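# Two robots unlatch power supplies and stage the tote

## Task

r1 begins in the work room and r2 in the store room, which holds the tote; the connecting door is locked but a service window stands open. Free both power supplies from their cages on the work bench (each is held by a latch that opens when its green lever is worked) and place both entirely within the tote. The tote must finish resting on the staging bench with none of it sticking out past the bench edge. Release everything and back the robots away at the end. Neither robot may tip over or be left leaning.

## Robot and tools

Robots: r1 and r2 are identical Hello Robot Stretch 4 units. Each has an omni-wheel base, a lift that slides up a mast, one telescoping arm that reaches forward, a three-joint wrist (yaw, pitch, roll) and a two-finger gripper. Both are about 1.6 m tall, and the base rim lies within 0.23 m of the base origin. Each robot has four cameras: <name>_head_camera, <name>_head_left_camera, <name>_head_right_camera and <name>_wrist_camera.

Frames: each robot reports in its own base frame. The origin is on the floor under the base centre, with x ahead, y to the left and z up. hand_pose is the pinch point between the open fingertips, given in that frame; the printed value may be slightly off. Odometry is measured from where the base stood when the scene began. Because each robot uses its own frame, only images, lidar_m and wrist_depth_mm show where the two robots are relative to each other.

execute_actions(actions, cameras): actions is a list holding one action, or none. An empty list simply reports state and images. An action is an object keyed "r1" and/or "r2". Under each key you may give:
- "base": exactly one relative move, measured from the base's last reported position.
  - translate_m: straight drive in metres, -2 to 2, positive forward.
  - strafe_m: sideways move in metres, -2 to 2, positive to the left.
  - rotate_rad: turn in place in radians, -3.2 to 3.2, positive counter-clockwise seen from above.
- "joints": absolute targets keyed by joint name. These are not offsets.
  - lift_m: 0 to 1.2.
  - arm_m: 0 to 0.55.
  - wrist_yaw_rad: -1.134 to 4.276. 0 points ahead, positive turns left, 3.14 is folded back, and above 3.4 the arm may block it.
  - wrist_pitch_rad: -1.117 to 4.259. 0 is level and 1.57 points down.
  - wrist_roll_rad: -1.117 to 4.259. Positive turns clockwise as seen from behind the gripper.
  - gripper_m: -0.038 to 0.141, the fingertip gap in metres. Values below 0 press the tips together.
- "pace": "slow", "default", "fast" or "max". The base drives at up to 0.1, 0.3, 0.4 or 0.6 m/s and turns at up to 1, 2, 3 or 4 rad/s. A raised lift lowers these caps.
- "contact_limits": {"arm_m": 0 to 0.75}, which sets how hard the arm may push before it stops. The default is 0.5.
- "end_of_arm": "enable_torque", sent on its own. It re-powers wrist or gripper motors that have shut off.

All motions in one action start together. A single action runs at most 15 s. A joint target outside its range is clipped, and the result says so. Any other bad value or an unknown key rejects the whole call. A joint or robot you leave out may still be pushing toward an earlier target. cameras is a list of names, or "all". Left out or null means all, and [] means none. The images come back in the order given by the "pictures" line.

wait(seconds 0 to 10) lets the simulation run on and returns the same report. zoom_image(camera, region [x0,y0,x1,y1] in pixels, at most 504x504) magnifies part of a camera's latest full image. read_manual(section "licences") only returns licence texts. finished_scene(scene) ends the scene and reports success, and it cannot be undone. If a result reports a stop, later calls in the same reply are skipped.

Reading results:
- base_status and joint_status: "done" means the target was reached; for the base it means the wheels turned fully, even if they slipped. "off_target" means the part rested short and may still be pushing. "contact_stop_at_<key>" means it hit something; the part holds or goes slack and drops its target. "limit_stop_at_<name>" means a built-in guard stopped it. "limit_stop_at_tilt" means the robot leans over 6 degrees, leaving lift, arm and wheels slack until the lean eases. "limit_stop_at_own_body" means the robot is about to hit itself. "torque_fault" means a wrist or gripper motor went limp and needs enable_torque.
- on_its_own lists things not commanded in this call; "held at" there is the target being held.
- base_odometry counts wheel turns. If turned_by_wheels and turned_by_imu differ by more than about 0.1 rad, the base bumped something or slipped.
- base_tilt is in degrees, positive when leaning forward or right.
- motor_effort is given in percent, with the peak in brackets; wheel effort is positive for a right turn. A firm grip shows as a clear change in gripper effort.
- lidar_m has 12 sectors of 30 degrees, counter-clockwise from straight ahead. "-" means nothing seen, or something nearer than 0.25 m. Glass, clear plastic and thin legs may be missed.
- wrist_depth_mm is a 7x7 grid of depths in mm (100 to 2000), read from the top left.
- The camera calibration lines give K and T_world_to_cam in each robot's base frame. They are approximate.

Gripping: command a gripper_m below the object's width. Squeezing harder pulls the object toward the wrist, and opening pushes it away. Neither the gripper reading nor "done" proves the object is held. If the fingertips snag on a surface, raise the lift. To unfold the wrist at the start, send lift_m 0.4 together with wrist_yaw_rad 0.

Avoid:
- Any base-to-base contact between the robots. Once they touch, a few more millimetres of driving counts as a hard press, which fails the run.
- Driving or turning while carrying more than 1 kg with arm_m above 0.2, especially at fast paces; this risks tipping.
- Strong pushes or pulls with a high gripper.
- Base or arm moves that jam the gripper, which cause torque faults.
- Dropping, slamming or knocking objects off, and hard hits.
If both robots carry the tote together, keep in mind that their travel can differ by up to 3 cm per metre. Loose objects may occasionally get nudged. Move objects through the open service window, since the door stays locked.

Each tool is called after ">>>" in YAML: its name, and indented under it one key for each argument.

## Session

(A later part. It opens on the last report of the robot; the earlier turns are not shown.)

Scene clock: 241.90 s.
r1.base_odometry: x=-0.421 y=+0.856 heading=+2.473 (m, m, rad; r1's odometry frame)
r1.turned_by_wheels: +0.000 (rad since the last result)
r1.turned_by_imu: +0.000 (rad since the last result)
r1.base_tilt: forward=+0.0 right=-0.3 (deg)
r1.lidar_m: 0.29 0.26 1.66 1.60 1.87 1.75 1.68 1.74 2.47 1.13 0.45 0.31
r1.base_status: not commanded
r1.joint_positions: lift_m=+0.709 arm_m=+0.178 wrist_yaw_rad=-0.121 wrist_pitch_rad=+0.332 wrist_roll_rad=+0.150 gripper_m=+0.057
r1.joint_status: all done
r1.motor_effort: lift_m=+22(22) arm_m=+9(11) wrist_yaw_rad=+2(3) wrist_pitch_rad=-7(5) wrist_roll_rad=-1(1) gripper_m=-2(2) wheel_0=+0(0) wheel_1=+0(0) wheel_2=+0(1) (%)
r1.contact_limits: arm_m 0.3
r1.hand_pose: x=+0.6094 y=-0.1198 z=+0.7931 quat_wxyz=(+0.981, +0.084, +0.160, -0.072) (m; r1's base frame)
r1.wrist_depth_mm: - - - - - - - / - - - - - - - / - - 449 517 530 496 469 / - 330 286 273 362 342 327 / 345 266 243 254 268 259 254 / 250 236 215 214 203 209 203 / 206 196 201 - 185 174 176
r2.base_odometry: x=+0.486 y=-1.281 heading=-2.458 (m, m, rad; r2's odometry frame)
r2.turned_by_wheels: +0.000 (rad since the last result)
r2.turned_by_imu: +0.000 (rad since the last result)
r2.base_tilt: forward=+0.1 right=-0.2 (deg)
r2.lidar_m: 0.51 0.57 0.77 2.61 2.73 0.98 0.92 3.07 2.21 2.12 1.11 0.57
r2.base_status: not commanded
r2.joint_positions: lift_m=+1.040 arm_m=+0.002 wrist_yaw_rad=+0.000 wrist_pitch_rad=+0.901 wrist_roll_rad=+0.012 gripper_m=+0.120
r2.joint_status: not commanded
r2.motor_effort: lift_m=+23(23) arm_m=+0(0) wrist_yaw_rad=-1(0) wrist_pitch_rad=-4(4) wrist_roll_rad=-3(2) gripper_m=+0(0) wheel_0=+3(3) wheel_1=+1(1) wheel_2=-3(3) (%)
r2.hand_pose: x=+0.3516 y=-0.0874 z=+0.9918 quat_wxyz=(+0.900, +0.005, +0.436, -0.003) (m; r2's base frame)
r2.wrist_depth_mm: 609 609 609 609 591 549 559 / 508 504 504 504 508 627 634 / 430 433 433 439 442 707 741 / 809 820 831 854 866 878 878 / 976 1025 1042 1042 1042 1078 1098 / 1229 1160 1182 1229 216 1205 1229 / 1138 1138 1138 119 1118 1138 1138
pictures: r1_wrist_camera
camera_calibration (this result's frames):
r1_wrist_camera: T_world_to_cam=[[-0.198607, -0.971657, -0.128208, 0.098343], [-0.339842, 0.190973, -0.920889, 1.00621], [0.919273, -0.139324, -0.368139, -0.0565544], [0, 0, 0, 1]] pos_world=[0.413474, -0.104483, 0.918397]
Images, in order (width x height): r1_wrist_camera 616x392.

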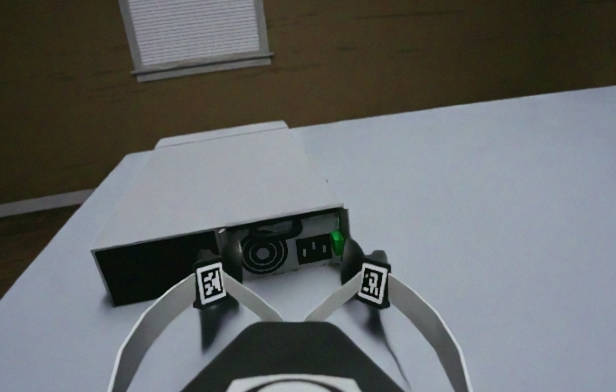

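>>> execute_actions:
  actions:
    - {"r1":{"base":{"strafe_m":-0.004},"joints":{"arm_m":0.187},"pace":"slow","contact_limits":{"arm_m":0.3}}}
  cameras: ["r1_wrist_camera"]

>>> zoom_image:
  camera: "r1_wrist_camera"
  region: [180, 190, 400, 320]

Scene clock: 242.80 s.
r1.base_odometry: x=-0.418 y=+0.859 heading=+2.473 (m, m, rad; r1's odometry frame)
r1.turned_by_wheels: +0.000 (rad since the last result)
r1.turned_by_imu: +0.000 (rad since the last result)
r1.base_tilt: forward=+0.0 right=-0.4 (deg)
r1.lidar_m: 0.29 0.32 1.66 1.63 1.87 1.72 1.66 1.78 2.47 1.14 0.44 0.31
r1.base_status: done
r1.joint_positions: lift_m=+0.709 arm_m=+0.185 wrist_yaw_rad=-0.123 wrist_pitch_rad=+0.334 wrist_roll_rad=+0.149 gripper_m=+0.057
r1.joint_status: all done
r1.motor_effort: lift_m=+22(22) arm_m=+14(12) wrist_yaw_rad=+9(8) wrist_pitch_rad=-12(12) wrist_roll_rad=+0(1) gripper_m=-1(2) wheel_0=+3(3) wheel_1=+1(3) wheel_2=-3(3) (%)
r1.contact_limits: arm_m 0.3
r1.hand_pose: x=+0.6152 y=-0.1203 z=+0.7926 quat_wxyz=(+0.981, +0.084, +0.161, -0.073) (m; r1's base frame)
r1.wrist_depth_mm: - - - - - - - / - - - - - - - / - - 442 521 525 496 462 / - 322 281 272 357 338 324 / 332 248 233 249 267 258 250 / 249 229 214 218 202 208 202 / 204 193 200 - 184 173 175
r2.base_odometry: x=+0.486 y=-1.281 heading=-2.458 (m, m, rad; r2's odometry frame)
r2.turned_by_wheels: +0.000 (rad since the last result)
r2.turned_by_imu: +0.000 (rad since the last result)
r2.base_tilt: forward=+0.1 right=-0.2 (deg)
r2.lidar_m: 0.53 0.58 0.78 2.61 2.70 0.98 0.92 3.05 2.21 2.11 1.09 0.56
r2.base_status: not commanded
r2.joint_positions: lift_m=+1.040 arm_m=+0.002 wrist_yaw_rad=+0.000 wrist_pitch_rad=+0.901 wrist_roll_rad=+0.012 gripper_m=+0.120
r2.joint_status: not commanded
r2.motor_effort: lift_m=+23(23) arm_m=+0(0) wrist_yaw_rad=+0(0) wrist_pitch_rad=-4(4) wrist_roll_rad=-2(1) gripper_m=-2(2) wheel_0=+3(2) wheel_1=+1(1) wheel_2=-2(3) (%)
r2.hand_pose: x=+0.3516 y=-0.0874 z=+0.9918 quat_wxyz=(+0.900, +0.005, +0.436, -0.003) (m; r2's base frame)
r2.wrist_depth_mm: 609 609 609 609 591 549 559 / 504 504 504 504 504 627 634 / 430 427 436 439 442 707 741 / 809 820 842 854 866 866 891 / 991 1008 1025 1042 1025 1078 1098 / 1205 1182 1182 1229 215 1255 1255 / 1138 1118 1138 119 1118 1138 1138
pictures: r1_wrist_camera
camera_calibration (this result's frames):
r1_wrist_camera: T_world_to_cam=[[-0.200615, -0.971361, -0.127322, 0.0994977], [-0.341376, 0.191132, -0.920289, 1.00829], [0.918268, -0.141159, -0.369943, -0.0603047], [0, 0, 0, 1]] pos_world=[0.419541, -0.10458, 0.918273]
Images, in order (width x height): r1_wrist_camera 616x392.

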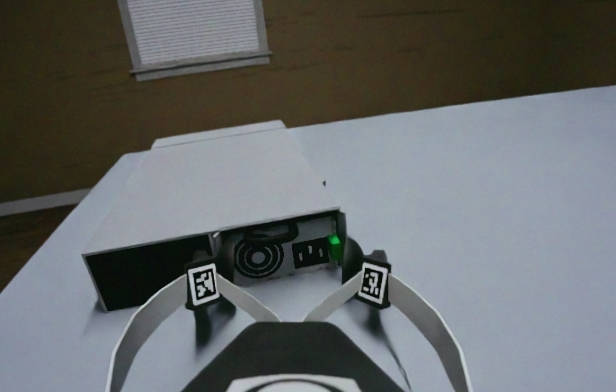

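Region (180, 190, 400, 320) of r1_wrist_camera's 616x392 image, scaled by 2.291; it fills the top 298 rows of this view, and the rest is white.

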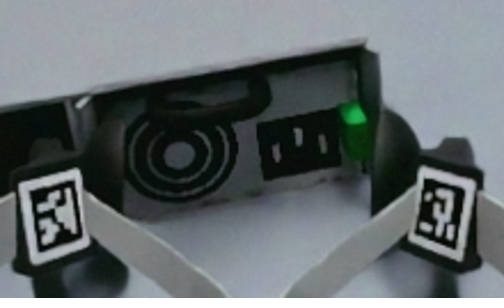

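>>> execute_actions:
  actions:
    - {"r1":{"joints":{"arm_m":0.182,"gripper_m":0.046},"pace":"slow","contact_limits":{"arm_m":0.3}}}
  cameras: ["r1_wrist_camera"]

>>> zoom_image:
  camera: "r1_wrist_camera"
  region: [180, 190, 400, 320]

Scene clock: 243.83 s.
r1.base_odometry: x=-0.418 y=+0.859 heading=+2.473 (m, m, rad; r1's odometry frame)
r1.turned_by_wheels: +0.000 (rad since the last result)
r1.turned_by_imu: +0.000 (rad since the last result)
r1.base_tilt: forward=+0.0 right=-0.4 (deg)
r1.lidar_m: 0.29 0.36 1.66 1.61 1.85 1.76 1.67 1.73 2.45 1.14 0.44 0.30
r1.base_status: not commanded
r1.joint_positions: lift_m=+0.709 arm_m=+0.183 wrist_yaw_rad=-0.121 wrist_pitch_rad=+0.334 wrist_roll_rad=+0.149 gripper_m=+0.046
r1.joint_status: all done
r1.motor_effort: lift_m=+21(22) arm_m=-7(11) wrist_yaw_rad=-1(9) wrist_pitch_rad=-12(10) wrist_roll_rad=+2(3) gripper_m=-2(5) wheel_0=+3(3) wheel_1=+1(0) wheel_2=-3(3) (%)
r1.contact_limits: arm_m 0.3
r1.hand_pose: x=+0.6141 y=-0.1196 z=+0.7926 quat_wxyz=(+0.981, +0.083, +0.161, -0.072) (m; r1's base frame)
r1.wrist_depth_mm: - - - - - - - / - - - - - - - / - - 439 508 525 488 459 / - 322 279 268 359 338 324 / 330 251 236 248 268 259 250 / 250 238 193 218 199 208 202 / 204 195 200 - 185 173 175
r2.base_odometry: x=+0.486 y=-1.281 heading=-2.458 (m, m, rad; r2's odometry frame)
r2.turned_by_wheels: +0.000 (rad since the last result)
r2.turned_by_imu: +0.000 (rad since the last result)
r2.base_tilt: forward=+0.1 right=-0.2 (deg)
r2.lidar_m: 0.53 0.55 0.79 2.59 2.70 0.98 0.93 3.06 2.18 2.12 1.08 0.56
r2.base_status: not commanded
r2.joint_positions: lift_m=+1.040 arm_m=+0.002 wrist_yaw_rad=+0.000 wrist_pitch_rad=+0.901 wrist_roll_rad=+0.012 gripper_m=+0.120
r2.joint_status: not commanded
r2.motor_effort: lift_m=+23(23) arm_m=-1(0) wrist_yaw_rad=+0(0) wrist_pitch_rad=-4(4) wrist_roll_rad=+0(2) gripper_m=-1(1) wheel_0=+3(3) wheel_1=+1(1) wheel_2=-3(3) (%)
r2.hand_pose: x=+0.3516 y=-0.0874 z=+0.9918 quat_wxyz=(+0.900, +0.005, +0.436, -0.003) (m; r2's base frame)
r2.wrist_depth_mm: 609 609 609 609 591 554 559 / 504 508 504 504 504 627 634 / 430 430 433 439 442 707 741 / 820 820 831 866 854 878 891 / 976 991 1025 1060 1025 1078 1098 / 1229 1160 1205 1205 215 1205 1255 / 1138 1118 1138 119 1138 1138 1138
pictures: r1_wrist_camera
camera_calibration (this result's frames):
r1_wrist_camera: T_world_to_cam=[[-0.197848, -0.971938, -0.127248, 0.0981753], [-0.341928, 0.19009, -0.9203, 1.00802], [0.918663, -0.138569, -0.369941, -0.059185], [0, 0, 0, 1]] pos_world=[0.418463, -0.104394, 0.918274]
Images, in order (width x height): r1_wrist_camera 616x392.

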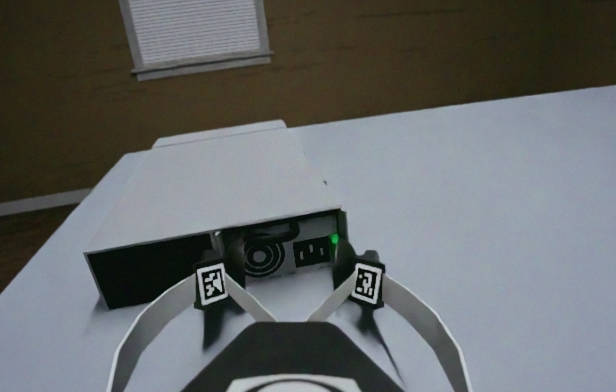

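Region (180, 190, 400, 320) of r1_wrist_camera's 616x392 image, scaled by 2.291; it fills the top 298 rows of this view, and the rest is white.

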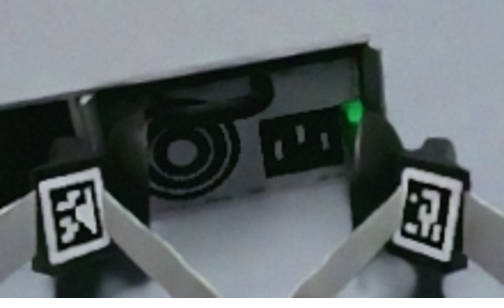

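>>> execute_actions:
  actions:
    - {"r1":{"base":{"strafe_m":-0.008},"joints":{"arm_m":0.186},"pace":"slow","contact_limits":{"arm_m":0.3}}}
  cameras: ["r1_wrist_camera"]

>>> zoom_image:
  camera: "r1_wrist_camera"
  region: [180, 190, 400, 320]

Scene clock: 244.83 s.
r1.base_odometry: x=-0.413 y=+0.865 heading=+2.474 (m, m, rad; r1's odometry frame)
r1.turned_by_wheels: +0.001 (rad since the last result)
r1.turned_by_imu: +0.001 (rad since the last result)
r1.base_tilt: forward=-0.1 right=-0.4 (deg)
r1.lidar_m: 0.28 0.33 1.68 1.64 1.87 1.76 1.66 1.76 2.46 1.19 0.41 0.30
r1.base_status: done
r1.joint_positions: lift_m=+0.709 arm_m=+0.184 wrist_yaw_rad=-0.118 wrist_pitch_rad=+0.334 wrist_roll_rad=+0.149 gripper_m=+0.046
r1.joint_status: all done
r1.motor_effort: lift_m=+22(21) arm_m=+12(13) wrist_yaw_rad=-8(9) wrist_pitch_rad=-13(14) wrist_roll_rad=+1(0) gripper_m=-4(2) wheel_0=+7(6) wheel_1=+3(0) wheel_2=+0(2) (%)
r1.contact_limits: arm_m 0.3
r1.hand_pose: x=+0.6151 y=-0.1188 z=+0.7924 quat_wxyz=(+0.981, +0.083, +0.161, -0.070) (m; r1's base frame)
r1.wrist_depth_mm: - - - - - - - / - - - - - - - / - - 439 512 517 484 459 / - 317 278 282 357 334 322 / 329 259 236 247 267 257 250 / 249 231 195 217 197 208 202 / 204 192 198 - 183 173 174
r2.base_odometry: x=+0.486 y=-1.281 heading=-2.458 (m, m, rad; r2's odometry frame)
r2.turned_by_wheels: +0.000 (rad since the last result)
r2.turned_by_imu: +0.000 (rad since the last result)
r2.base_tilt: forward=+0.1 right=-0.2 (deg)
r2.lidar_m: 0.52 0.58 0.78 2.61 2.70 0.98 0.91 3.07 2.22 2.10 1.11 0.58
r2.base_status: not commanded
r2.joint_positions: lift_m=+1.040 arm_m=+0.002 wrist_yaw_rad=+0.000 wrist_pitch_rad=+0.901 wrist_roll_rad=+0.012 gripper_m=+0.120
r2.joint_status: not commanded
r2.motor_effort: lift_m=+23(23) arm_m=-1(0) wrist_yaw_rad=+0(0) wrist_pitch_rad=-4(4) wrist_roll_rad=-4(2) gripper_m=-1(0) wheel_0=+3(3) wheel_1=+1(1) wheel_2=-3(3) (%)
r2.hand_pose: x=+0.3516 y=-0.0874 z=+0.9918 quat_wxyz=(+0.900, +0.005, +0.436, -0.003) (m; r2's base frame)
r2.wrist_depth_mm: 609 609 615 609 591 554 559 / 508 504 504 508 504 627 640 / 433 433 433 439 442 715 732 / 831 831 842 854 854 866 878 / 991 1008 1025 1042 1025 1078 1118 / 1205 1182 1160 1205 216 1229 1229 / 1160 1138 1138 119 1138 1098 1138
pictures: r1_wrist_camera
camera_calibration (this result's frames):
r1_wrist_camera: T_world_to_cam=[[-0.195087, -0.972503, -0.127194, 0.0972893], [-0.343085, 0.189159, -0.92006, 1.00846], [0.918822, -0.135854, -0.370554, -0.0593514], [0, 0, 0, 1]] pos_world=[0.4195, -0.104208, 0.918223]
Images, in order (width x height): r1_wrist_camera 616x392.

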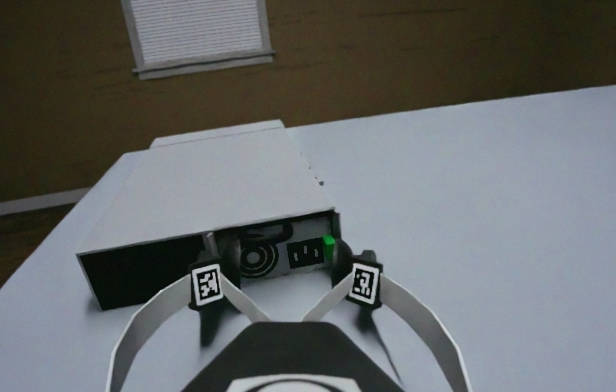

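Region (180, 190, 400, 320) of r1_wrist_camera's 616x392 image, scaled by 2.291; it fills the top 298 rows of this view, and the rest is white.

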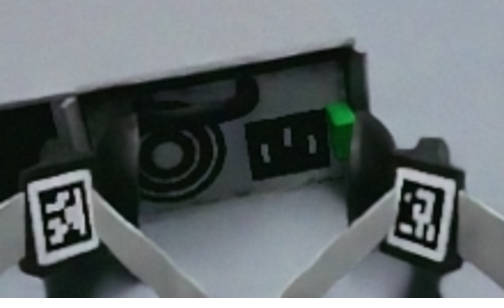

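>>> execute_actions:
  actions:
    - {"r1":{"joints":{"arm_m":0.192,"lift_m":0.707},"pace":"slow","contact_limits":{"arm_m":0.4}}}
  cameras: ["r1_wrist_camera"]

>>> zoom_image:
  camera: "r1_wrist_camera"
  region: [180, 190, 400, 320]

Scene clock: 245.80 s.
r1.base_odometry: x=-0.413 y=+0.865 heading=+2.474 (m, m, rad; r1's odometry frame)
r1.turned_by_wheels: +0.000 (rad since the last result)
r1.turned_by_imu: +0.000 (rad since the last result)
r1.base_tilt: forward=-0.1 right=-0.4 (deg)
r1.lidar_m: 0.30 0.32 1.68 1.60 1.85 1.74 1.67 1.77 2.45 1.14 0.44 0.31
r1.base_status: not commanded
r1.joint_positions: lift_m=+0.707 arm_m=+0.189 wrist_yaw_rad=-0.121 wrist_pitch_rad=+0.335 wrist_roll_rad=+0.149 gripper_m=+0.046
r1.joint_status: all done
r1.motor_effort: lift_m=+15(20) arm_m=+17(14) wrist_yaw_rad=+2(9) wrist_pitch_rad=-15(16) wrist_roll_rad=+3(1) gripper_m=-3(5) wheel_0=+7(6) wheel_1=+4(4) wheel_2=-3(3) (%)
r1.contact_limits: arm_m 0.4
r1.hand_pose: x=+0.6198 y=-0.1198 z=+0.7908 quat_wxyz=(+0.981, +0.083, +0.162, -0.072) (m; r1's base frame)
r1.wrist_depth_mm: - - - - - - - / - - - - - - - / - - 433 517 521 480 459 / - 310 276 282 353 334 319 / 319 246 231 243 267 254 248 / 246 221 211 218 197 206 200 / 202 194 198 - 181 172 173
r2.base_odometry: x=+0.486 y=-1.281 heading=-2.458 (m, m, rad; r2's odometry frame)
r2.turned_by_wheels: +0.000 (rad since the last result)
r2.turned_by_imu: +0.000 (rad since the last result)
r2.base_tilt: forward=+0.1 right=-0.2 (deg)
r2.lidar_m: 0.54 0.55 0.81 2.61 2.71 0.97 0.89 3.04 2.22 2.12 1.11 0.57
r2.base_status: not commanded
r2.joint_positions: lift_m=+1.040 arm_m=+0.002 wrist_yaw_rad=+0.000 wrist_pitch_rad=+0.901 wrist_roll_rad=+0.012 gripper_m=+0.120
r2.joint_status: not commanded
r2.motor_effort: lift_m=+23(23) arm_m=+0(0) wrist_yaw_rad=+0(0) wrist_pitch_rad=-3(4) wrist_roll_rad=-1(1) gripper_m=-1(0) wheel_0=+3(3) wheel_1=+1(1) wheel_2=-3(3) (%)
r2.hand_pose: x=+0.3516 y=-0.0874 z=+0.9918 quat_wxyz=(+0.900, +0.005, +0.436, -0.003) (m; r2's base frame)
r2.wrist_depth_mm: 609 609 609 609 591 554 559 / 504 508 504 504 504 627 634 / 436 433 436 439 442 715 750 / 809 820 842 854 854 866 878 / 991 1008 1025 1060 1025 1078 1098 / 1229 1182 1205 1229 215 1229 1255 / 1138 1118 1138 119 1160 1138 1118
pictures: r1_wrist_camera
camera_calibration (this result's frames):
r1_wrist_camera: T_world_to_cam=[[-0.198662, -0.971827, -0.126827, 0.0990634], [-0.342945, 0.190157, -0.919907, 1.00866], [0.918108, -0.139255, -0.37106, -0.063914], [0, 0, 0, 1]] pos_world=[0.424275, -0.104431, 0.916721]
Images, in order (width x height): r1_wrist_camera 616x392.

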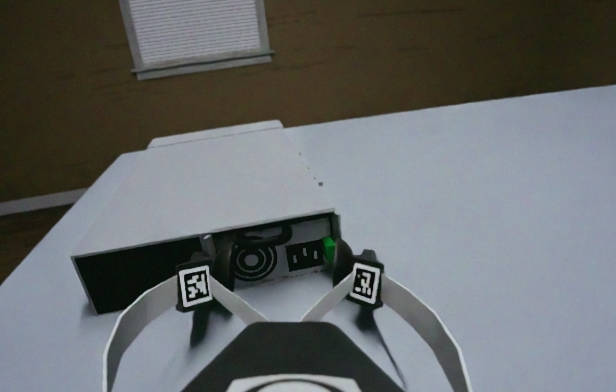

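Region (180, 190, 400, 320) of r1_wrist_camera's 616x392 image, scaled by 2.291; it fills the top 298 rows of this view, and the rest is white.

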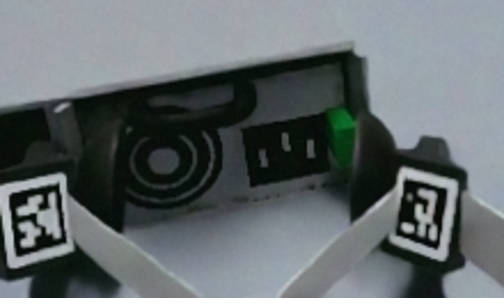

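Left finger buckled toe-in. Now close.

>>> execute_actions:
  actions:
    - {"r1":{"joints":{"arm_m":0.194,"gripper_m":0.03},"pace":"slow","contact_limits":{"arm_m":0.4}}}
  cameras: ["r1_wrist_camera"]

>>> zoom_image:
  camera: "r1_wrist_camera"
  region: [180, 190, 400, 320]

Scene clock: 246.97 s.
r1.base_odometry: x=-0.413 y=+0.865 heading=+2.474 (m, m, rad; r1's odometry frame)
r1.turned_by_wheels: +0.000 (rad since the last result)
r1.turned_by_imu: +0.000 (rad since the last result)
r1.base_tilt: forward=-0.1 right=-0.4 (deg)
r1.lidar_m: 0.28 0.34 1.67 1.62 1.88 1.76 1.68 1.75 2.47 1.14 0.42 0.31
r1.base_status: not commanded
r1.joint_positions: lift_m=+0.707 arm_m=+0.191 wrist_yaw_rad=-0.118 wrist_pitch_rad=+0.336 wrist_roll_rad=+0.149 gripper_m=+0.030
r1.joint_status: all done
r1.motor_effort: lift_m=+15(15) arm_m=+15(17) wrist_yaw_rad=-7(6) wrist_pitch_rad=-17(18) wrist_roll_rad=+3(3) gripper_m=-8(10) wheel_0=+8(8) wheel_1=+5(4) wheel_2=-4(5) (%)
r1.contact_limits: arm_m 0.4
r1.hand_pose: x=+0.6223 y=-0.1190 z=+0.7906 quat_wxyz=(+0.981, +0.083, +0.162, -0.071) (m; r1's base frame)
r1.wrist_depth_mm: - - - - - - - / - - - - - - - / - - 430 504 508 473 455 / - 309 276 276 351 329 319 / 327 244 229 239 265 254 245 / 246 216 213 216 193 206 200 / 202 193 197 - 182 169 172
r2.base_odometry: x=+0.486 y=-1.281 heading=-2.458 (m, m, rad; r2's odometry frame)
r2.turned_by_wheels: +0.000 (rad since the last result)
r2.turned_by_imu: +0.000 (rad since the last result)
r2.base_tilt: forward=+0.1 right=-0.2 (deg)
r2.lidar_m: 0.54 0.56 0.79 2.60 2.71 0.95 0.90 3.04 2.20 2.10 1.11 0.58
r2.base_status: not commanded
r2.joint_positions: lift_m=+1.040 arm_m=+0.002 wrist_yaw_rad=+0.000 wrist_pitch_rad=+0.901 wrist_roll_rad=+0.012 gripper_m=+0.120
r2.joint_status: not commanded
r2.motor_effort: lift_m=+22(23) arm_m=-1(0) wrist_yaw_rad=-1(0) wrist_pitch_rad=-4(4) wrist_roll_rad=-1(1) gripper_m=+2(0) wheel_0=+3(3) wheel_1=+1(1) wheel_2=-3(3) (%)
r2.hand_pose: x=+0.3516 y=-0.0874 z=+0.9918 quat_wxyz=(+0.900, +0.005, +0.436, -0.003) (m; r2's base frame)
r2.wrist_depth_mm: 609 609 609 609 591 554 559 / 504 508 508 508 508 621 634 / 430 433 433 439 442 707 741 / 820 831 842 842 854 866 878 / 976 1008 1042 1042 1042 1078 1098 / 1205 1160 1182 1229 216 1229 1229 / 1138 1118 1138 120 1138 1138 1138
pictures: r1_wrist_camera
camera_calibration (this result's frames):
r1_wrist_camera: T_world_to_cam=[[-0.195784, -0.97247, -0.126378, 0.0980685], [-0.34427, 0.188829, -0.919686, 1.00968], [0.91823, -0.136551, -0.371762, -0.0654193], [0, 0, 0, 1]] pos_world=[0.426874, -0.104223, 0.916666]
Images, in order (width x height): r1_wrist_camera 616x392.

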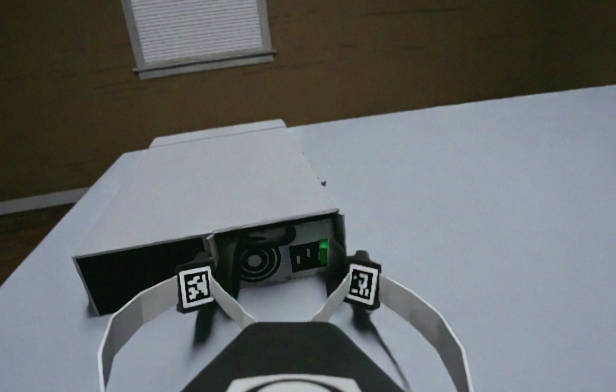

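Region (180, 190, 400, 320) of r1_wrist_camera's 616x392 image, scaled by 2.291; it fills the top 298 rows of this view, and the rest is white.

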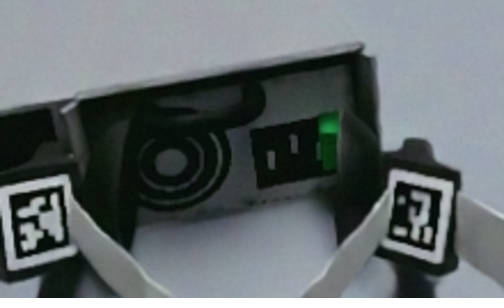

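Lever caught. Continue closing with arm advance.

>>> execute_actions:
  actions:
    - {"r1":{"joints":{"arm_m":0.201,"gripper_m":0.01,"lift_m":0.706},"pace":"slow","contact_limits":{"arm_m":0.5}}}
  cameras: ["r1_wrist_camera"]

>>> zoom_image:
  camera: "r1_wrist_camera"
  region: [170, 190, 400, 320]

Scene clock: 248.23 s.
r1.base_odometry: x=-0.413 y=+0.865 heading=+2.474 (m, m, rad; r1's odometry frame)
r1.turned_by_wheels: +0.000 (rad since the last result)
r1.turned_by_imu: +0.003 (rad since the last result)
r1.base_tilt: forward=-0.1 right=-0.4 (deg)
r1.lidar_m: 0.28 0.31 1.64 1.63 1.89 1.76 1.67 1.75 2.46 1.17 0.44 0.31
r1.base_status: not commanded
r1.joint_positions: lift_m=+0.706 arm_m=+0.198 wrist_yaw_rad=-0.120 wrist_pitch_rad=+0.338 wrist_roll_rad=+0.149 gripper_m=+0.010
r1.joint_status: all done
r1.motor_effort: lift_m=+15(14) arm_m=+16(18) wrist_yaw_rad=+0(8) wrist_pitch_rad=-23(23) wrist_roll_rad=+3(5) gripper_m=-15(18) wheel_0=+9(9) wheel_1=+6(6) wheel_2=-5(5) (%)
r1.contact_limits: arm_m 0.5
r1.hand_pose: x=+0.6289 y=-0.1194 z=+0.7891 quat_wxyz=(+0.981, +0.083, +0.163, -0.072) (m; r1's base frame)
r1.wrist_depth_mm: - - - - - - - / - - - - - - - / - - 415 496 508 469 449 / - 304 268 258 347 327 312 / 322 236 222 233 262 250 244 / 241 178 210 213 187 204 197 / 199 191 195 - 180 168 170
r2.base_odometry: x=+0.486 y=-1.281 heading=-2.458 (m, m, rad; r2's odometry frame)
r2.turned_by_wheels: +0.000 (rad since the last result)
r2.turned_by_imu: +0.000 (rad since the last result)
r2.base_tilt: forward=+0.1 right=-0.2 (deg)
r2.lidar_m: 0.52 0.58 0.78 2.59 2.72 0.97 0.92 3.07 2.21 2.11 1.10 0.55
r2.base_status: not commanded
r2.joint_positions: lift_m=+1.040 arm_m=+0.002 wrist_yaw_rad=+0.000 wrist_pitch_rad=+0.901 wrist_roll_rad=+0.012 gripper_m=+0.120
r2.joint_status: not commanded
r2.motor_effort: lift_m=+23(23) arm_m=+0(1) wrist_yaw_rad=+0(0) wrist_pitch_rad=-4(3) wrist_roll_rad=-2(0) gripper_m=+0(1) wheel_0=+2(3) wheel_1=+1(1) wheel_2=-3(3) (%)
r2.hand_pose: x=+0.3516 y=-0.0874 z=+0.9918 quat_wxyz=(+0.900, +0.005, +0.436, -0.003) (m; r2's base frame)
r2.wrist_depth_mm: 603 609 609 609 591 549 559 / 504 508 504 500 508 627 640 / 430 433 433 439 445 715 741 / 820 820 831 854 866 878 891 / 991 1008 1025 1042 1008 1078 1098 / 1182 1182 1182 1205 216 1229 1255 / 1138 1118 1138 119 1118 1138 1138
pictures: r1_wrist_camera
camera_calibration (this result's frames):
r1_wrist_camera: T_world_to_cam=[[-0.197762, -0.972085, -0.126255, 0.0999196], [-0.345506, 0.189657, -0.919052, 1.01106], [0.917342, -0.138131, -0.373368, -0.0703832], [0, 0, 0, 1]] pos_world=[0.433654, -0.104347, 0.915556]
Images, in order (width x height): r1_wrist_camera 616x392.

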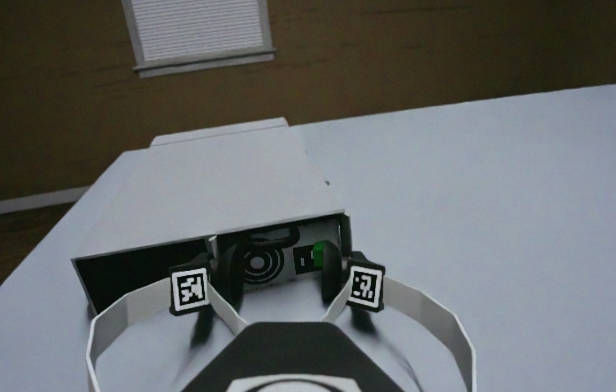

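Region (170, 190, 400, 320) of r1_wrist_camera's 616x392 image, scaled by 2.191; it fills the top 285 rows of this view, and the rest is white.

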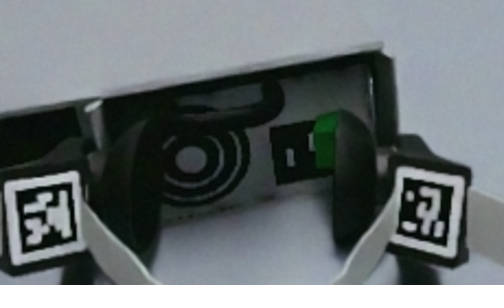

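>>> execute_actions:
  actions:
    - {"r1":{"joints":{"arm_m":0.206,"gripper_m":-0.01,"lift_m":0.708,"wrist_roll_rad":0.24},"pace":"slow","contact_limits":{"arm_m":0.5}}}
  cameras: ["r1_wrist_camera"]

>>> zoom_image:
  camera: "r1_wrist_camera"
  region: [170, 190, 400, 320]

Scene clock: 249.47 s.
r1.base_odometry: x=-0.413 y=+0.865 heading=+2.474 (m, m, rad; r1's odometry frame)
r1.turned_by_wheels: +0.000 (rad since the last result)
r1.turned_by_imu: +0.000 (rad since the last result)
r1.base_tilt: forward=-0.1 right=-0.4 (deg)
r1.lidar_m: 0.29 0.33 1.70 1.64 1.89 1.75 1.67 1.78 2.44 1.13 0.44 0.30
r1.base_status: not commanded
r1.joint_positions: lift_m=+0.708 arm_m=+0.203 wrist_yaw_rad=-0.118 wrist_pitch_rad=+0.344 wrist_roll_rad=+0.235 gripper_m=-0.009
r1.joint_status: all done
r1.on_its_own: wrist_pitch_rad is at rest, and its effort (-39) is outside its rest range (-23 to +23); wrist_roll_rad is at rest, and its effort (+14) is outside its rest range (-13 to +13)
r1.motor_effort: lift_m=+22(22) arm_m=+16(24) wrist_yaw_rad=-6(5) wrist_pitch_rad=-39(39) wrist_roll_rad=+14(15) gripper_m=-21(21) wheel_0=+10(10) wheel_1=+6(6) wheel_2=-5(5) (%)
r1.contact_limits: arm_m 0.5
r1.hand_pose: x=+0.6335 y=-0.1188 z=+0.7889 quat_wxyz=(+0.976, +0.126, +0.163, -0.078) (m; r1's base frame)
r1.wrist_depth_mm: - - - - - - - / - - - - - 627 554 / - - 418 462 452 402 362 / - 319 270 249 319 293 273 / 379 233 217 227 245 230 217 / 257 173 203 211 186 186 182 / 208 202 196 - 174 159 -
r2.base_odometry: x=+0.486 y=-1.281 heading=-2.458 (m, m, rad; r2's odometry frame)
r2.turned_by_wheels: +0.000 (rad since the last result)
r2.turned_by_imu: +0.000 (rad since the last result)
r2.base_tilt: forward=+0.1 right=-0.2 (deg)
r2.lidar_m: 0.53 0.56 0.79 2.62 2.71 0.98 0.91 3.06 2.18 2.11 1.08 0.55
r2.base_status: not commanded
r2.joint_positions: lift_m=+1.040 arm_m=+0.002 wrist_yaw_rad=+0.000 wrist_pitch_rad=+0.901 wrist_roll_rad=+0.012 gripper_m=+0.120
r2.joint_status: not commanded
r2.motor_effort: lift_m=+23(23) arm_m=+0(1) wrist_yaw_rad=+0(1) wrist_pitch_rad=-5(3) wrist_roll_rad=-1(1) gripper_m=-1(0) wheel_0=+3(3) wheel_1=+1(1) wheel_2=-3(3) (%)
r2.hand_pose: x=+0.3516 y=-0.0874 z=+0.9918 quat_wxyz=(+0.900, +0.005, +0.436, -0.003) (m; r2's base frame)
r2.wrist_depth_mm: 609 603 609 615 585 559 564 / 504 504 508 508 500 627 634 / 436 436 433 439 442 707 750 / 809 820 842 854 854 878 891 / 991 1008 1025 1042 1042 1078 1078 / 1229 1160 1182 1205 215 1229 1229 / 1160 1118 1138 119 1138 1118 1138
pictures: r1_wrist_camera
camera_calibration (this result's frames):
r1_wrist_camera: T_world_to_cam=[[-0.22311, -0.952788, -0.205955, 0.18261], [-0.335838, 0.273477, -0.901345, 1.0022], [0.915115, -0.131932, -0.380998, -0.0665069], [0, 0, 0, 1]] pos_world=[0.43818, -0.108864, 0.915599]
Images, in order (width x height): r1_wrist_camera 616x392.

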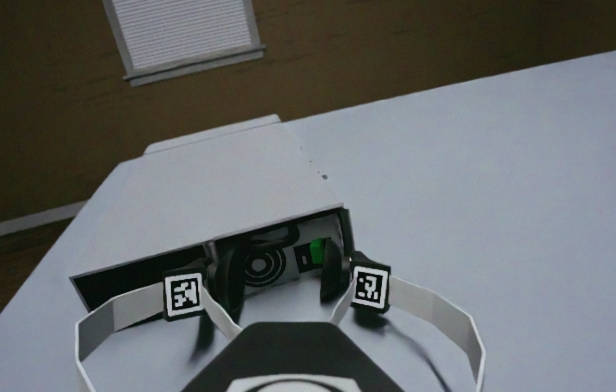

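Region (170, 190, 400, 320) of r1_wrist_camera's 616x392 image, scaled by 2.191; it fills the top 285 rows of this view, and the rest is white.

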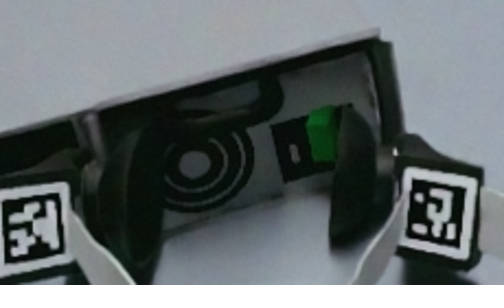

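>>> execute_actions:
  actions:
    - {"r1":{"joints":{"arm_m":0.214,"gripper_m":-0.038,"lift_m":0.702,"wrist_roll_rad":0.2},"pace":"slow","contact_limits":{"arm_m":0.5}}}
  cameras: ["r1_wrist_camera"]

>>> zoom_image:
  camera: "r1_wrist_camera"
  region: [170, 190, 400, 320]

Scene clock: 250.77 s.
r1.base_odometry: x=-0.413 y=+0.865 heading=+2.472 (m, m, rad; r1's odometry frame)
r1.turned_by_wheels: -0.002 (rad since the last result)
r1.turned_by_imu: +0.021 (rad since the last result)
r1.base_tilt: forward=-0.1 right=-0.4 (deg)
r1.lidar_m: 0.29 0.33 1.64 1.61 1.88 1.74 1.66 1.76 2.50 1.07 0.41 0.33
r1.base_status: not commanded
r1.joint_positions: lift_m=+0.702 arm_m=+0.211 wrist_yaw_rad=-0.137 wrist_pitch_rad=+0.337 wrist_roll_rad=+0.199 gripper_m=-0.037
r1.joint_status: all done
r1.on_its_own: wrist_yaw_rad is at rest, and its effort (+47) is outside its rest range (-13 to +13)
r1.motor_effort: lift_m=+15(21) arm_m=+16(20) wrist_yaw_rad=+47(59) wrist_pitch_rad=-20(40) wrist_roll_rad=+1(8) gripper_m=-24(29) wheel_0=-3(10) wheel_1=+1(7) wheel_2=-14(16) (%)
r1.contact_limits: arm_m 0.5
r1.hand_pose: x=+0.6399 y=-0.1237 z=+0.7853 quat_wxyz=(+0.978, +0.109, +0.160, -0.084) (m; r1's base frame)
r1.wrist_depth_mm: - - - - - - - / - - - - - - 634 / - - 418 469 473 424 397 / - 319 266 242 329 304 287 / 353 228 213 224 245 236 227 / 250 170 192 211 183 182 186 / 199 194 193 - 174 163 -
r2.base_odometry: x=+0.486 y=-1.281 heading=-2.458 (m, m, rad; r2's odometry frame)
r2.turned_by_wheels: +0.000 (rad since the last result)
r2.turned_by_imu: +0.000 (rad since the last result)
r2.base_tilt: forward=+0.1 right=-0.2 (deg)
r2.lidar_m: 0.53 0.56 0.79 2.60 2.71 0.96 0.93 3.04 2.19 2.11 1.10 0.56
r2.base_status: not commanded
r2.joint_positions: lift_m=+1.040 arm_m=+0.002 wrist_yaw_rad=+0.000 wrist_pitch_rad=+0.901 wrist_roll_rad=+0.012 gripper_m=+0.120
r2.joint_status: not commanded
r2.motor_effort: lift_m=+22(23) arm_m=-1(1) wrist_yaw_rad=+0(0) wrist_pitch_rad=-4(4) wrist_roll_rad=-3(2) gripper_m=-1(1) wheel_0=+3(3) wheel_1=+1(1) wheel_2=-3(3) (%)
r2.hand_pose: x=+0.3516 y=-0.0874 z=+0.9918 quat_wxyz=(+0.900, +0.005, +0.436, -0.003) (m; r2's base frame)
r2.wrist_depth_mm: 603 609 609 609 585 559 559 / 508 504 504 504 508 627 647 / 433 433 430 439 445 707 741 / 809 831 831 854 854 878 878 / 991 1008 1025 1042 1025 1078 1078 / 1205 1182 1205 1229 216 1229 1229 / 1138 1118 1138 119 1138 1138 1160
pictures: r1_wrist_camera
camera_calibration (this result's frames):
r1_wrist_camera: T_world_to_cam=[[-0.228832, -0.95788, -0.173501, 0.156205], [-0.332033, 0.244344, -0.911071, 1.00404], [0.91509, -0.150874, -0.373962, -0.0821627], [0, 0, 0, 1]] pos_world=[0.444306, -0.108101, 0.911128]
Images, in order (width x height): r1_wrist_camera 616x392.

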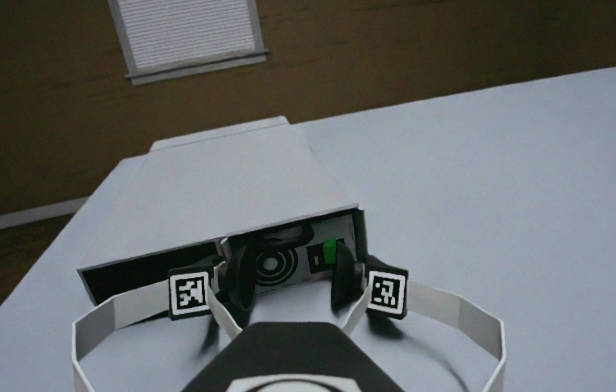

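Region (170, 190, 400, 320) of r1_wrist_camera's 616x392 image, scaled by 2.191; it fills the top 285 rows of this view, and the rest is white.

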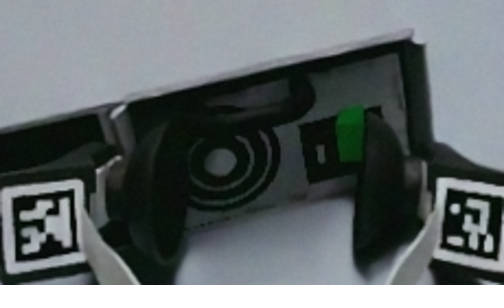

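>>> execute_actions:
  actions:
    - {"r1":{"base":{"strafe_m":-0.006},"joints":{"arm_m":0.206},"pace":"slow","contact_limits":{"arm_m":0.6}}}
  cameras: ["r1_wrist_camera"]

>>> zoom_image:
  camera: "r1_wrist_camera"
  region: [170, 190, 400, 320]

Scene clock: 251.77 s.
r1.base_odometry: x=-0.409 y=+0.870 heading=+2.471 (m, m, rad; r1's odometry frame)
r1.turned_by_wheels: +0.000 (rad since the last result)
r1.turned_by_imu: +0.000 (rad since the last result)
r1.base_tilt: forward=+0.0 right=-0.4 (deg)
r1.lidar_m: 0.28 0.31 1.68 1.61 1.88 1.75 1.66 1.76 2.53 1.10 0.41 0.31
r1.base_status: done
r1.joint_positions: lift_m=+0.702 arm_m=+0.208 wrist_yaw_rad=-0.123 wrist_pitch_rad=+0.334 wrist_roll_rad=+0.199 gripper_m=-0.037
r1.joint_status: all done
r1.motor_effort: lift_m=+17(17) arm_m=-9(14) wrist_yaw_rad=+8(48) wrist_pitch_rad=-13(21) wrist_roll_rad=+1(2) gripper_m=-30(30) wheel_0=-1(5) wheel_1=-1(2) wheel_2=-3(12) (%)
r1.contact_limits: arm_m 0.6
r1.hand_pose: x=+0.6382 y=-0.1202 z=+0.7858 quat_wxyz=(+0.978, +0.108, +0.159, -0.077) (m; r1's base frame)
r1.wrist_depth_mm: - - - - - - - / - - - - - - 640 / - - 421 436 477 427 399 / - 334 266 245 329 304 289 / 366 232 213 224 245 236 227 / 251 170 195 211 181 183 185 / 200 195 193 - 174 163 -
r2.base_odometry: x=+0.486 y=-1.281 heading=-2.458 (m, m, rad; r2's odometry frame)
r2.turned_by_wheels: +0.000 (rad since the last result)
r2.turned_by_imu: +0.000 (rad since the last result)
r2.base_tilt: forward=+0.1 right=-0.2 (deg)
r2.lidar_m: 0.53 0.56 0.77 2.60 2.74 0.98 0.92 3.03 2.19 2.10 1.13 0.57
r2.base_status: not commanded
r2.joint_positions: lift_m=+1.040 arm_m=+0.002 wrist_yaw_rad=+0.000 wrist_pitch_rad=+0.901 wrist_roll_rad=+0.012 gripper_m=+0.120
r2.joint_status: not commanded
r2.motor_effort: lift_m=+23(22) arm_m=-1(0) wrist_yaw_rad=+0(0) wrist_pitch_rad=-4(4) wrist_roll_rad=-2(2) gripper_m=+0(1) wheel_0=+3(3) wheel_1=+1(1) wheel_2=-3(3) (%)
r2.hand_pose: x=+0.3516 y=-0.0874 z=+0.9918 quat_wxyz=(+0.900, +0.005, +0.436, -0.003) (m; r2's base frame)
r2.wrist_depth_mm: 609 603 609 609 585 554 559 / 504 508 508 508 504 621 640 / 433 433 433 439 442 699 741 / 820 831 842 854 866 866 878 / 991 1008 1025 1042 1025 1078 1078 / 1205 1160 1182 1229 216 1229 1255 / 1160 1118 1138 119 1118 1118 1138
pictures: r1_wrist_camera
camera_calibration (this result's frames):
r1_wrist_camera: T_world_to_cam=[[-0.215374, -0.960954, -0.173729, 0.150472], [-0.333182, 0.23954, -0.911927, 1.00389], [0.917934, -0.138522, -0.371763, -0.0820002], [0, 0, 0, 1]] pos_world=[0.442158, -0.107235, 0.911133]
Images, in order (width x height): r1_wrist_camera 616x392.

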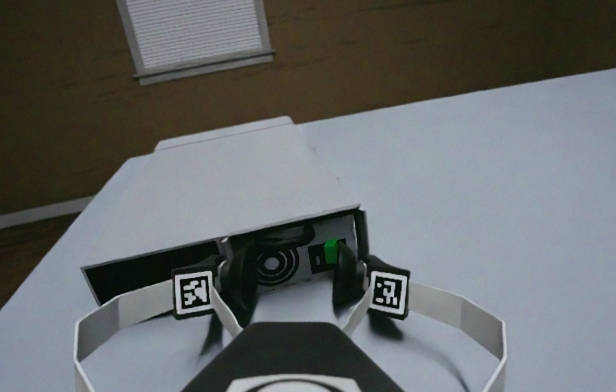

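Region (170, 190, 400, 320) of r1_wrist_camera's 616x392 image, scaled by 2.191; it fills the top 285 rows of this view, and the rest is white.

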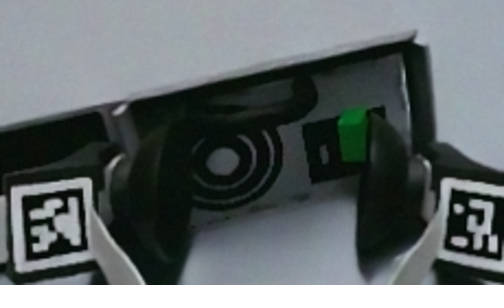

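>>> execute_actions:
  actions:
    - {"r1":{"base":{"strafe_m":-0.004},"joints":{"arm_m":0.202},"pace":"slow","contact_limits":{"arm_m":0.6}}}
  cameras: ["r1_wrist_camera"]

>>> zoom_image:
  camera: "r1_wrist_camera"
  region: [170, 190, 400, 320]

Scene clock: 252.73 s.
r1.base_odometry: x=-0.407 y=+0.873 heading=+2.470 (m, m, rad; r1's odometry frame)
r1.turned_by_wheels: -0.002 (rad since the last result)
r1.turned_by_imu: -0.002 (rad since the last result)
r1.base_tilt: forward=-0.1 right=-0.4 (deg)
r1.lidar_m: 0.30 0.33 1.69 1.61 1.89 1.72 1.67 1.80 2.51 1.11 0.44 0.31
r1.base_status: done
r1.joint_positions: lift_m=+0.702 arm_m=+0.203 wrist_yaw_rad=-0.136 wrist_pitch_rad=+0.337 wrist_roll_rad=+0.200 gripper_m=-0.037
r1.joint_status: all done
r1.on_its_own: wrist_yaw_rad is at rest, and its effort (+44) is outside its rest range (-13 to +13)
r1.motor_effort: lift_m=+20(20) arm_m=-5(11) wrist_yaw_rad=+44(47) wrist_pitch_rad=-21(23) wrist_roll_rad=-2(3) gripper_m=-20(33) wheel_0=-7(8) wheel_1=-4(3) wheel_2=-9(10) (%)
r1.contact_limits: arm_m 0.6
r1.hand_pose: x=+0.6317 y=-0.1236 z=+0.7849 quat_wxyz=(+0.977, +0.110, +0.160, -0.083) (m; r1's base frame)
r1.wrist_depth_mm: - - - - - - - / - - - - - - 634 / - - 413 477 469 418 394 / - 294 263 254 325 298 283 / 322 241 222 225 249 234 225 / 240 231 180 200 182 190 184 / 200 185 191 - 172 159 -
r2.base_odometry: x=+0.486 y=-1.281 heading=-2.458 (m, m, rad; r2's odometry frame)
r2.turned_by_wheels: +0.000 (rad since the last result)
r2.turned_by_imu: +0.000 (rad since the last result)
r2.base_tilt: forward=+0.1 right=-0.2 (deg)
r2.lidar_m: 0.53 0.56 0.79 2.60 2.69 0.98 0.92 3.03 2.22 2.12 1.13 0.58
r2.base_status: not commanded
r2.joint_positions: lift_m=+1.040 arm_m=+0.002 wrist_yaw_rad=+0.000 wrist_pitch_rad=+0.901 wrist_roll_rad=+0.012 gripper_m=+0.120
r2.joint_status: not commanded
r2.motor_effort: lift_m=+23(23) arm_m=+0(0) wrist_yaw_rad=+0(0) wrist_pitch_rad=-4(4) wrist_roll_rad=-1(3) gripper_m=+0(1) wheel_0=+3(3) wheel_1=+1(1) wheel_2=-2(3) (%)
r2.hand_pose: x=+0.3516 y=-0.0874 z=+0.9918 quat_wxyz=(+0.900, +0.005, +0.436, -0.003) (m; r2's base frame)
r2.wrist_depth_mm: 609 609 609 609 585 554 559 / 504 508 504 504 504 627 634 / 433 433 433 436 445 707 741 / 820 820 842 854 866 878 878 / 991 1008 1025 1042 1025 1078 1098 / 1205 1160 1229 1229 216 1229 1229 / 1138 1138 1138 119 1138 1138 1138
pictures: r1_wrist_camera
camera_calibration (this result's frames):
r1_wrist_camera: T_world_to_cam=[[-0.228638, -0.957825, -0.174058, 0.154687], [-0.33218, 0.244821, -0.910889, 1.00092], [0.915085, -0.150445, -0.374146, -0.0746151], [0, 0, 0, 1]] pos_world=[0.436131, -0.108108, 0.910731]
Images, in order (width x height): r1_wrist_camera 616x392.

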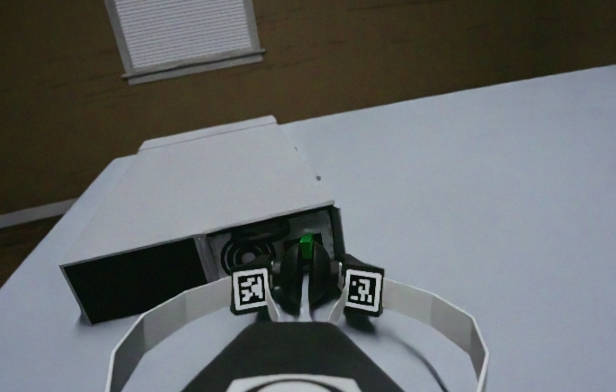

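Region (170, 190, 400, 320) of r1_wrist_camera's 616x392 image, scaled by 2.191; it fills the top 285 rows of this view, and the rest is white.

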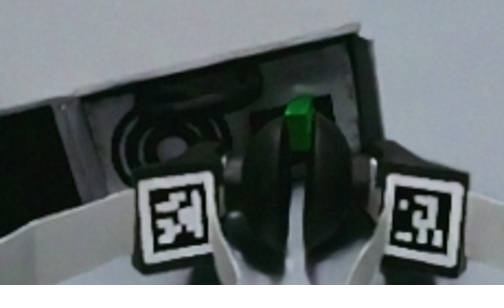

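>>> execute_actions:
  actions:
    - {"r1":{"base":{"strafe_m":-0.009},"joints":{"arm_m":0.203,"gripper_m":-0.02,"lift_m":0.706},"pace":"slow","contact_limits":{"arm_m":0.5}}}
  cameras: ["r1_wrist_camera"]

>>> zoom_image:
  camera: "r1_wrist_camera"
  region: [170, 190, 400, 320]

Scene clock: 253.93 s.
r1.base_odometry: x=-0.401 y=+0.880 heading=+2.469 (m, m, rad; r1's odometry frame)
r1.turned_by_wheels: -0.001 (rad since the last result)
r1.turned_by_imu: +0.000 (rad since the last result)
r1.base_tilt: forward=-0.1 right=-0.3 (deg)
r1.lidar_m: 0.30 0.32 1.68 1.65 1.90 1.74 1.67 1.76 2.46 1.17 0.42 0.30
r1.base_status: done
r1.joint_positions: lift_m=+0.706 arm_m=+0.203 wrist_yaw_rad=-0.132 wrist_pitch_rad=+0.341 wrist_roll_rad=+0.200 gripper_m=-0.020
r1.joint_status: all done
r1.on_its_own: wrist_yaw_rad is at rest, and its effort (+34) is outside its rest range (-13 to +13); wrist_pitch_rad is at rest, and its effort (-32) is outside its rest range (-23 to +23)
r1.motor_effort: lift_m=+24(25) arm_m=+0(8) wrist_yaw_rad=+34(44) wrist_pitch_rad=-32(35) wrist_roll_rad=-1(0) gripper_m=-14(19) wheel_0=-1(3) wheel_1=+1(6) wheel_2=-7(7) (%)
r1.contact_limits: arm_m 0.5
r1.hand_pose: x=+0.6318 y=-0.1225 z=+0.7874 quat_wxyz=(+0.977, +0.109, +0.162, -0.082) (m; r1's base frame)
r1.wrist_depth_mm: - - - - - - - / - - - - - - 627 / - - 410 484 469 421 389 / - 296 265 267 327 303 285 / 317 244 220 227 251 236 226 / 237 235 185 203 182 192 186 / 203 188 193 - 174 160 -
r2.base_odometry: x=+0.486 y=-1.281 heading=-2.458 (m, m, rad; r2's odometry frame)
r2.turned_by_wheels: +0.000 (rad since the last result)
r2.turned_by_imu: +0.000 (rad since the last result)
r2.base_tilt: forward=+0.2 right=-0.2 (deg)
r2.lidar_m: 0.52 0.56 0.80 2.60 2.74 0.95 0.91 3.04 2.23 2.11 1.09 0.57
r2.base_status: not commanded
r2.joint_positions: lift_m=+1.040 arm_m=+0.002 wrist_yaw_rad=+0.000 wrist_pitch_rad=+0.901 wrist_roll_rad=+0.012 gripper_m=+0.120
r2.joint_status: not commanded
r2.motor_effort: lift_m=+23(23) arm_m=+0(1) wrist_yaw_rad=+0(0) wrist_pitch_rad=-3(4) wrist_roll_rad=-2(1) gripper_m=-1(0) wheel_0=+3(3) wheel_1=+1(1) wheel_2=-3(3) (%)
r2.hand_pose: x=+0.3516 y=-0.0874 z=+0.9918 quat_wxyz=(+0.900, +0.005, +0.436, -0.003) (m; r2's base frame)
r2.wrist_depth_mm: 603 609 603 609 591 554 559 / 508 508 508 504 508 627 640 / 433 433 433 442 445 707 741 / 809 820 842 854 854 866 878 / 1008 1008 1025 1042 1008 1078 1098 / 1205 1160 1182 1205 216 1205 1255 / 1160 1118 1138 119 1138 1138 1138
pictures: r1_wrist_camera
camera_calibration (this result's frames):
r1_wrist_camera: T_world_to_cam=[[-0.225346, -0.958675, -0.173672, 0.153746], [-0.33678, 0.243916, -0.909442, 1.00466], [0.91422, -0.14645, -0.377828, -0.0696807], [0, 0, 0, 1]] pos_world=[0.436699, -0.107864, 0.914052]
Images, in order (width x height): r1_wrist_camera 616x392.

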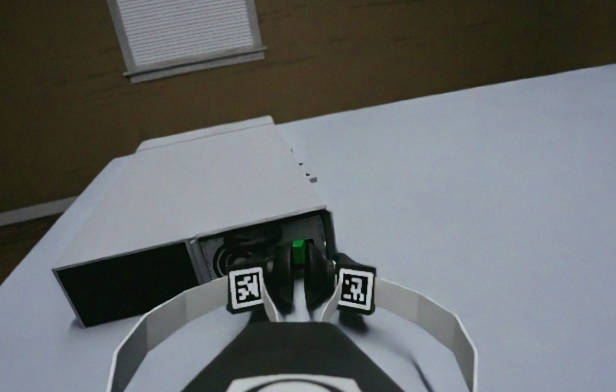

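Region (170, 190, 400, 320) of r1_wrist_camera's 616x392 image, scaled by 2.191; it fills the top 285 rows of this view, and the rest is white.

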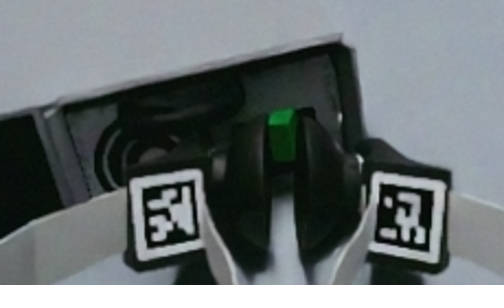

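>>> execute_actions:
  actions:
    - {"r1":{"joints":{"arm_m":0.207,"gripper_m":-0.038,"lift_m":0.705},"pace":"slow","contact_limits":{"arm_m":0.5}}}
  cameras: []

>>> execute_actions:
  actions:
    - {"r1":{"base":{"strafe_m":-0.002},"joints":{"arm_m":0.198},"pace":"slow","contact_limits":{"arm_m":0.6}}}
  cameras: ["r1_wrist_camera"]

>>> zoom_image:
  camera: "r1_wrist_camera"
  region: [170, 190, 400, 320]

Scene clock: 255.10 s.
r1.base_odometry: x=-0.401 y=+0.880 heading=+2.469 (m, m, rad; r1's odometry frame)
r1.turned_by_wheels: +0.000 (rad since the last result)
r1.turned_by_imu: +0.000 (rad since the last result)
r1.base_tilt: forward=+0.0 right=-0.4 (deg)
r1.lidar_m: 0.29 0.32 1.67 1.64 1.91 1.73 1.68 1.80 2.52 1.11 0.40 0.31
r1.base_status: not commanded
r1.joint_positions: lift_m=+0.705 arm_m=+0.205 wrist_yaw_rad=-0.130 wrist_pitch_rad=+0.340 wrist_roll_rad=+0.200 gripper_m=-0.037
r1.joint_status: all done
r1.on_its_own: wrist_yaw_rad is at rest, and its effort (+27) is outside its rest range (-13 to +13); wrist_pitch_rad is at rest, and its effort (-29) is outside its rest range (-23 to +23)
r1.motor_effort: lift_m=+18(23) arm_m=+12(13) wrist_yaw_rad=+27(33) wrist_pitch_rad=-29(32) wrist_roll_rad=-2(1) gripper_m=-20(18) wheel_0=-1(1) wheel_1=+1(1) wheel_2=-7(7) (%)
r1.contact_limits: arm_m 0.5
r1.hand_pose: x=+0.6341 y=-0.1219 z=+0.7870 quat_wxyz=(+0.977, +0.109, +0.162, -0.081) (m; r1's base frame)
r1.wrist_depth_mm: - - - - - - - / - - - - - - 621 / - - 404 484 462 421 392 / - 294 263 260 324 303 282 / 315 243 219 224 250 235 226 / 236 231 182 200 181 190 185 / 202 187 193 - 174 159 -
r2.base_odometry: x=+0.486 y=-1.281 heading=-2.458 (m, m, rad; r2's odometry frame)
r2.turned_by_wheels: +0.000 (rad since the last result)
r2.turned_by_imu: +0.000 (rad since the last result)
r2.base_tilt: forward=+0.1 right=-0.1 (deg)
r2.lidar_m: 0.53 0.58 0.79 2.61 2.72 0.97 0.92 3.05 2.19 2.11 1.13 0.59
r2.base_status: not commanded
r2.joint_positions: lift_m=+1.040 arm_m=+0.002 wrist_yaw_rad=+0.000 wrist_pitch_rad=+0.901 wrist_roll_rad=+0.012 gripper_m=+0.120
r2.joint_status: not commanded
r2.motor_effort: lift_m=+23(23) arm_m=+0(1) wrist_yaw_rad=+0(0) wrist_pitch_rad=-3(4) wrist_roll_rad=-1(2) gripper_m=+0(1) wheel_0=+3(3) wheel_1=+1(1) wheel_2=-3(3) (%)
r2.hand_pose: x=+0.3516 y=-0.0874 z=+0.9918 quat_wxyz=(+0.900, +0.005, +0.436, -0.003) (m; r2's base frame)
r2.wrist_depth_mm: 609 609 615 609 591 549 559 / 508 508 508 504 504 627 634 / 436 433 433 439 442 707 741 / 809 820 842 842 866 866 878 / 991 1008 1025 1042 1008 1078 1098 / 1205 1160 1182 1229 216 1229 1255 / 1138 1138 1160 119 1160 1138 1160
pictures: none
No camera images: the call's "cameras" was empty. Leave "cameras" out to get every camera's image.

Scene clock: 256.00 s.
r1.base_odometry: x=-0.400 y=+0.881 heading=+2.468 (m, m, rad; r1's odometry frame)
r1.turned_by_wheels: -0.001 (rad since the last result)
r1.turned_by_imu: -0.001 (rad since the last result)
r1.base_tilt: forward=+0.0 right=-0.3 (deg)
r1.lidar_m: 0.28 0.32 1.66 1.63 1.91 1.74 1.66 1.77 2.49 1.13 0.41 0.31
r1.base_status: done
r1.joint_positions: lift_m=+0.705 arm_m=+0.200 wrist_yaw_rad=-0.126 wrist_pitch_rad=+0.338 wrist_roll_rad=+0.200 gripper_m=-0.037
r1.joint_status: all done
r1.on_its_own: wrist_yaw_rad is at rest, and its effort (+15) is outside its rest range (-13 to +13); wrist_pitch_rad is at rest, and its effort (-25) is outside its rest range (-23 to +23)
r1.motor_effort: lift_m=+20(20) arm_m=-12(12) wrist_yaw_rad=+15(27) wrist_pitch_rad=-25(32) wrist_roll_rad=+0(0) gripper_m=-24(22) wheel_0=-7(7) wheel_1=-2(3) wheel_2=-2(6) (%)
r1.contact_limits: arm_m 0.6
r1.hand_pose: x=+0.6300 y=-0.1209 z=+0.7876 quat_wxyz=(+0.978, +0.109, +0.161, -0.078) (m; r1's base frame)
r1.wrist_depth_mm: - - - - - - - / - - - - - - 634 / - - 415 504 469 427 399 / - 293 265 271 327 304 286 / 310 245 223 212 252 236 226 / 239 234 181 199 180 191 186 / 203 189 193 - 174 160 -
r2.base_odometry: x=+0.486 y=-1.281 heading=-2.458 (m, m, rad; r2's odometry frame)
r2.turned_by_wheels: +0.000 (rad since the last result)
r2.turned_by_imu: +0.000 (rad since the last result)
r2.base_tilt: forward=+0.1 right=-0.2 (deg)
r2.lidar_m: 0.53 0.56 0.75 2.60 2.69 0.98 0.92 3.05 2.19 2.11 1.10 0.57
r2.base_status: not commanded
r2.joint_positions: lift_m=+1.040 arm_m=+0.002 wrist_yaw_rad=+0.000 wrist_pitch_rad=+0.901 wrist_roll_rad=+0.012 gripper_m=+0.120
r2.joint_status: not commanded
r2.motor_effort: lift_m=+23(23) arm_m=+0(0) wrist_yaw_rad=+0(1) wrist_pitch_rad=-3(4) wrist_roll_rad=-2(2) gripper_m=+0(2) wheel_0=+3(3) wheel_1=+1(1) wheel_2=-3(3) (%)
r2.hand_pose: x=+0.3516 y=-0.0874 z=+0.9918 quat_wxyz=(+0.900, +0.005, +0.436, -0.003) (m; r2's base frame)
r2.wrist_depth_mm: 609 615 609 609 591 549 559 / 504 508 504 508 508 627 634 / 433 433 433 439 442 715 741 / 809 820 842 854 866 878 891 / 991 1008 1025 1060 1025 1078 1078 / 1229 1160 1182 1229 215 1229 1255 / 1118 1118 1138 119 1138 1118 1160
pictures: r1_wrist_camera
camera_calibration (this result's frames):
r1_wrist_camera: T_world_to_cam=[[-0.218699, -0.960161, -0.173961, 0.150779], [-0.335636, 0.241418, -0.91053, 1.00364], [0.916253, -0.140745, -0.375062, -0.0705093], [0, 0, 0, 1]] pos_world=[0.434438, -0.107449, 0.91363]
Images, in order (width x height): r1_wrist_camera 616x392.

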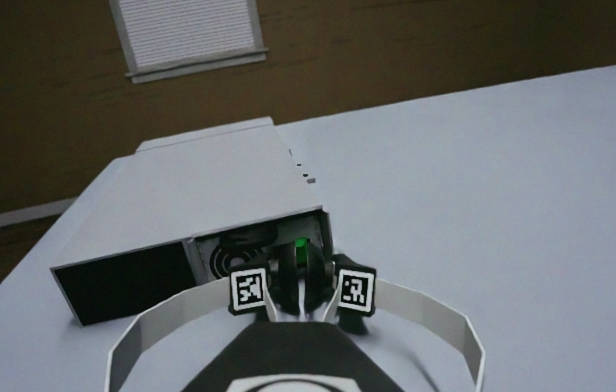

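Region (170, 190, 400, 320) of r1_wrist_camera's 616x392 image, scaled by 2.191; it fills the top 285 rows of this view, and the rest is white.

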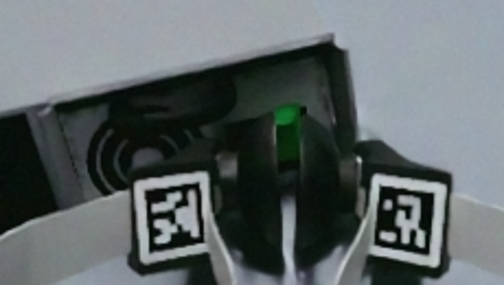

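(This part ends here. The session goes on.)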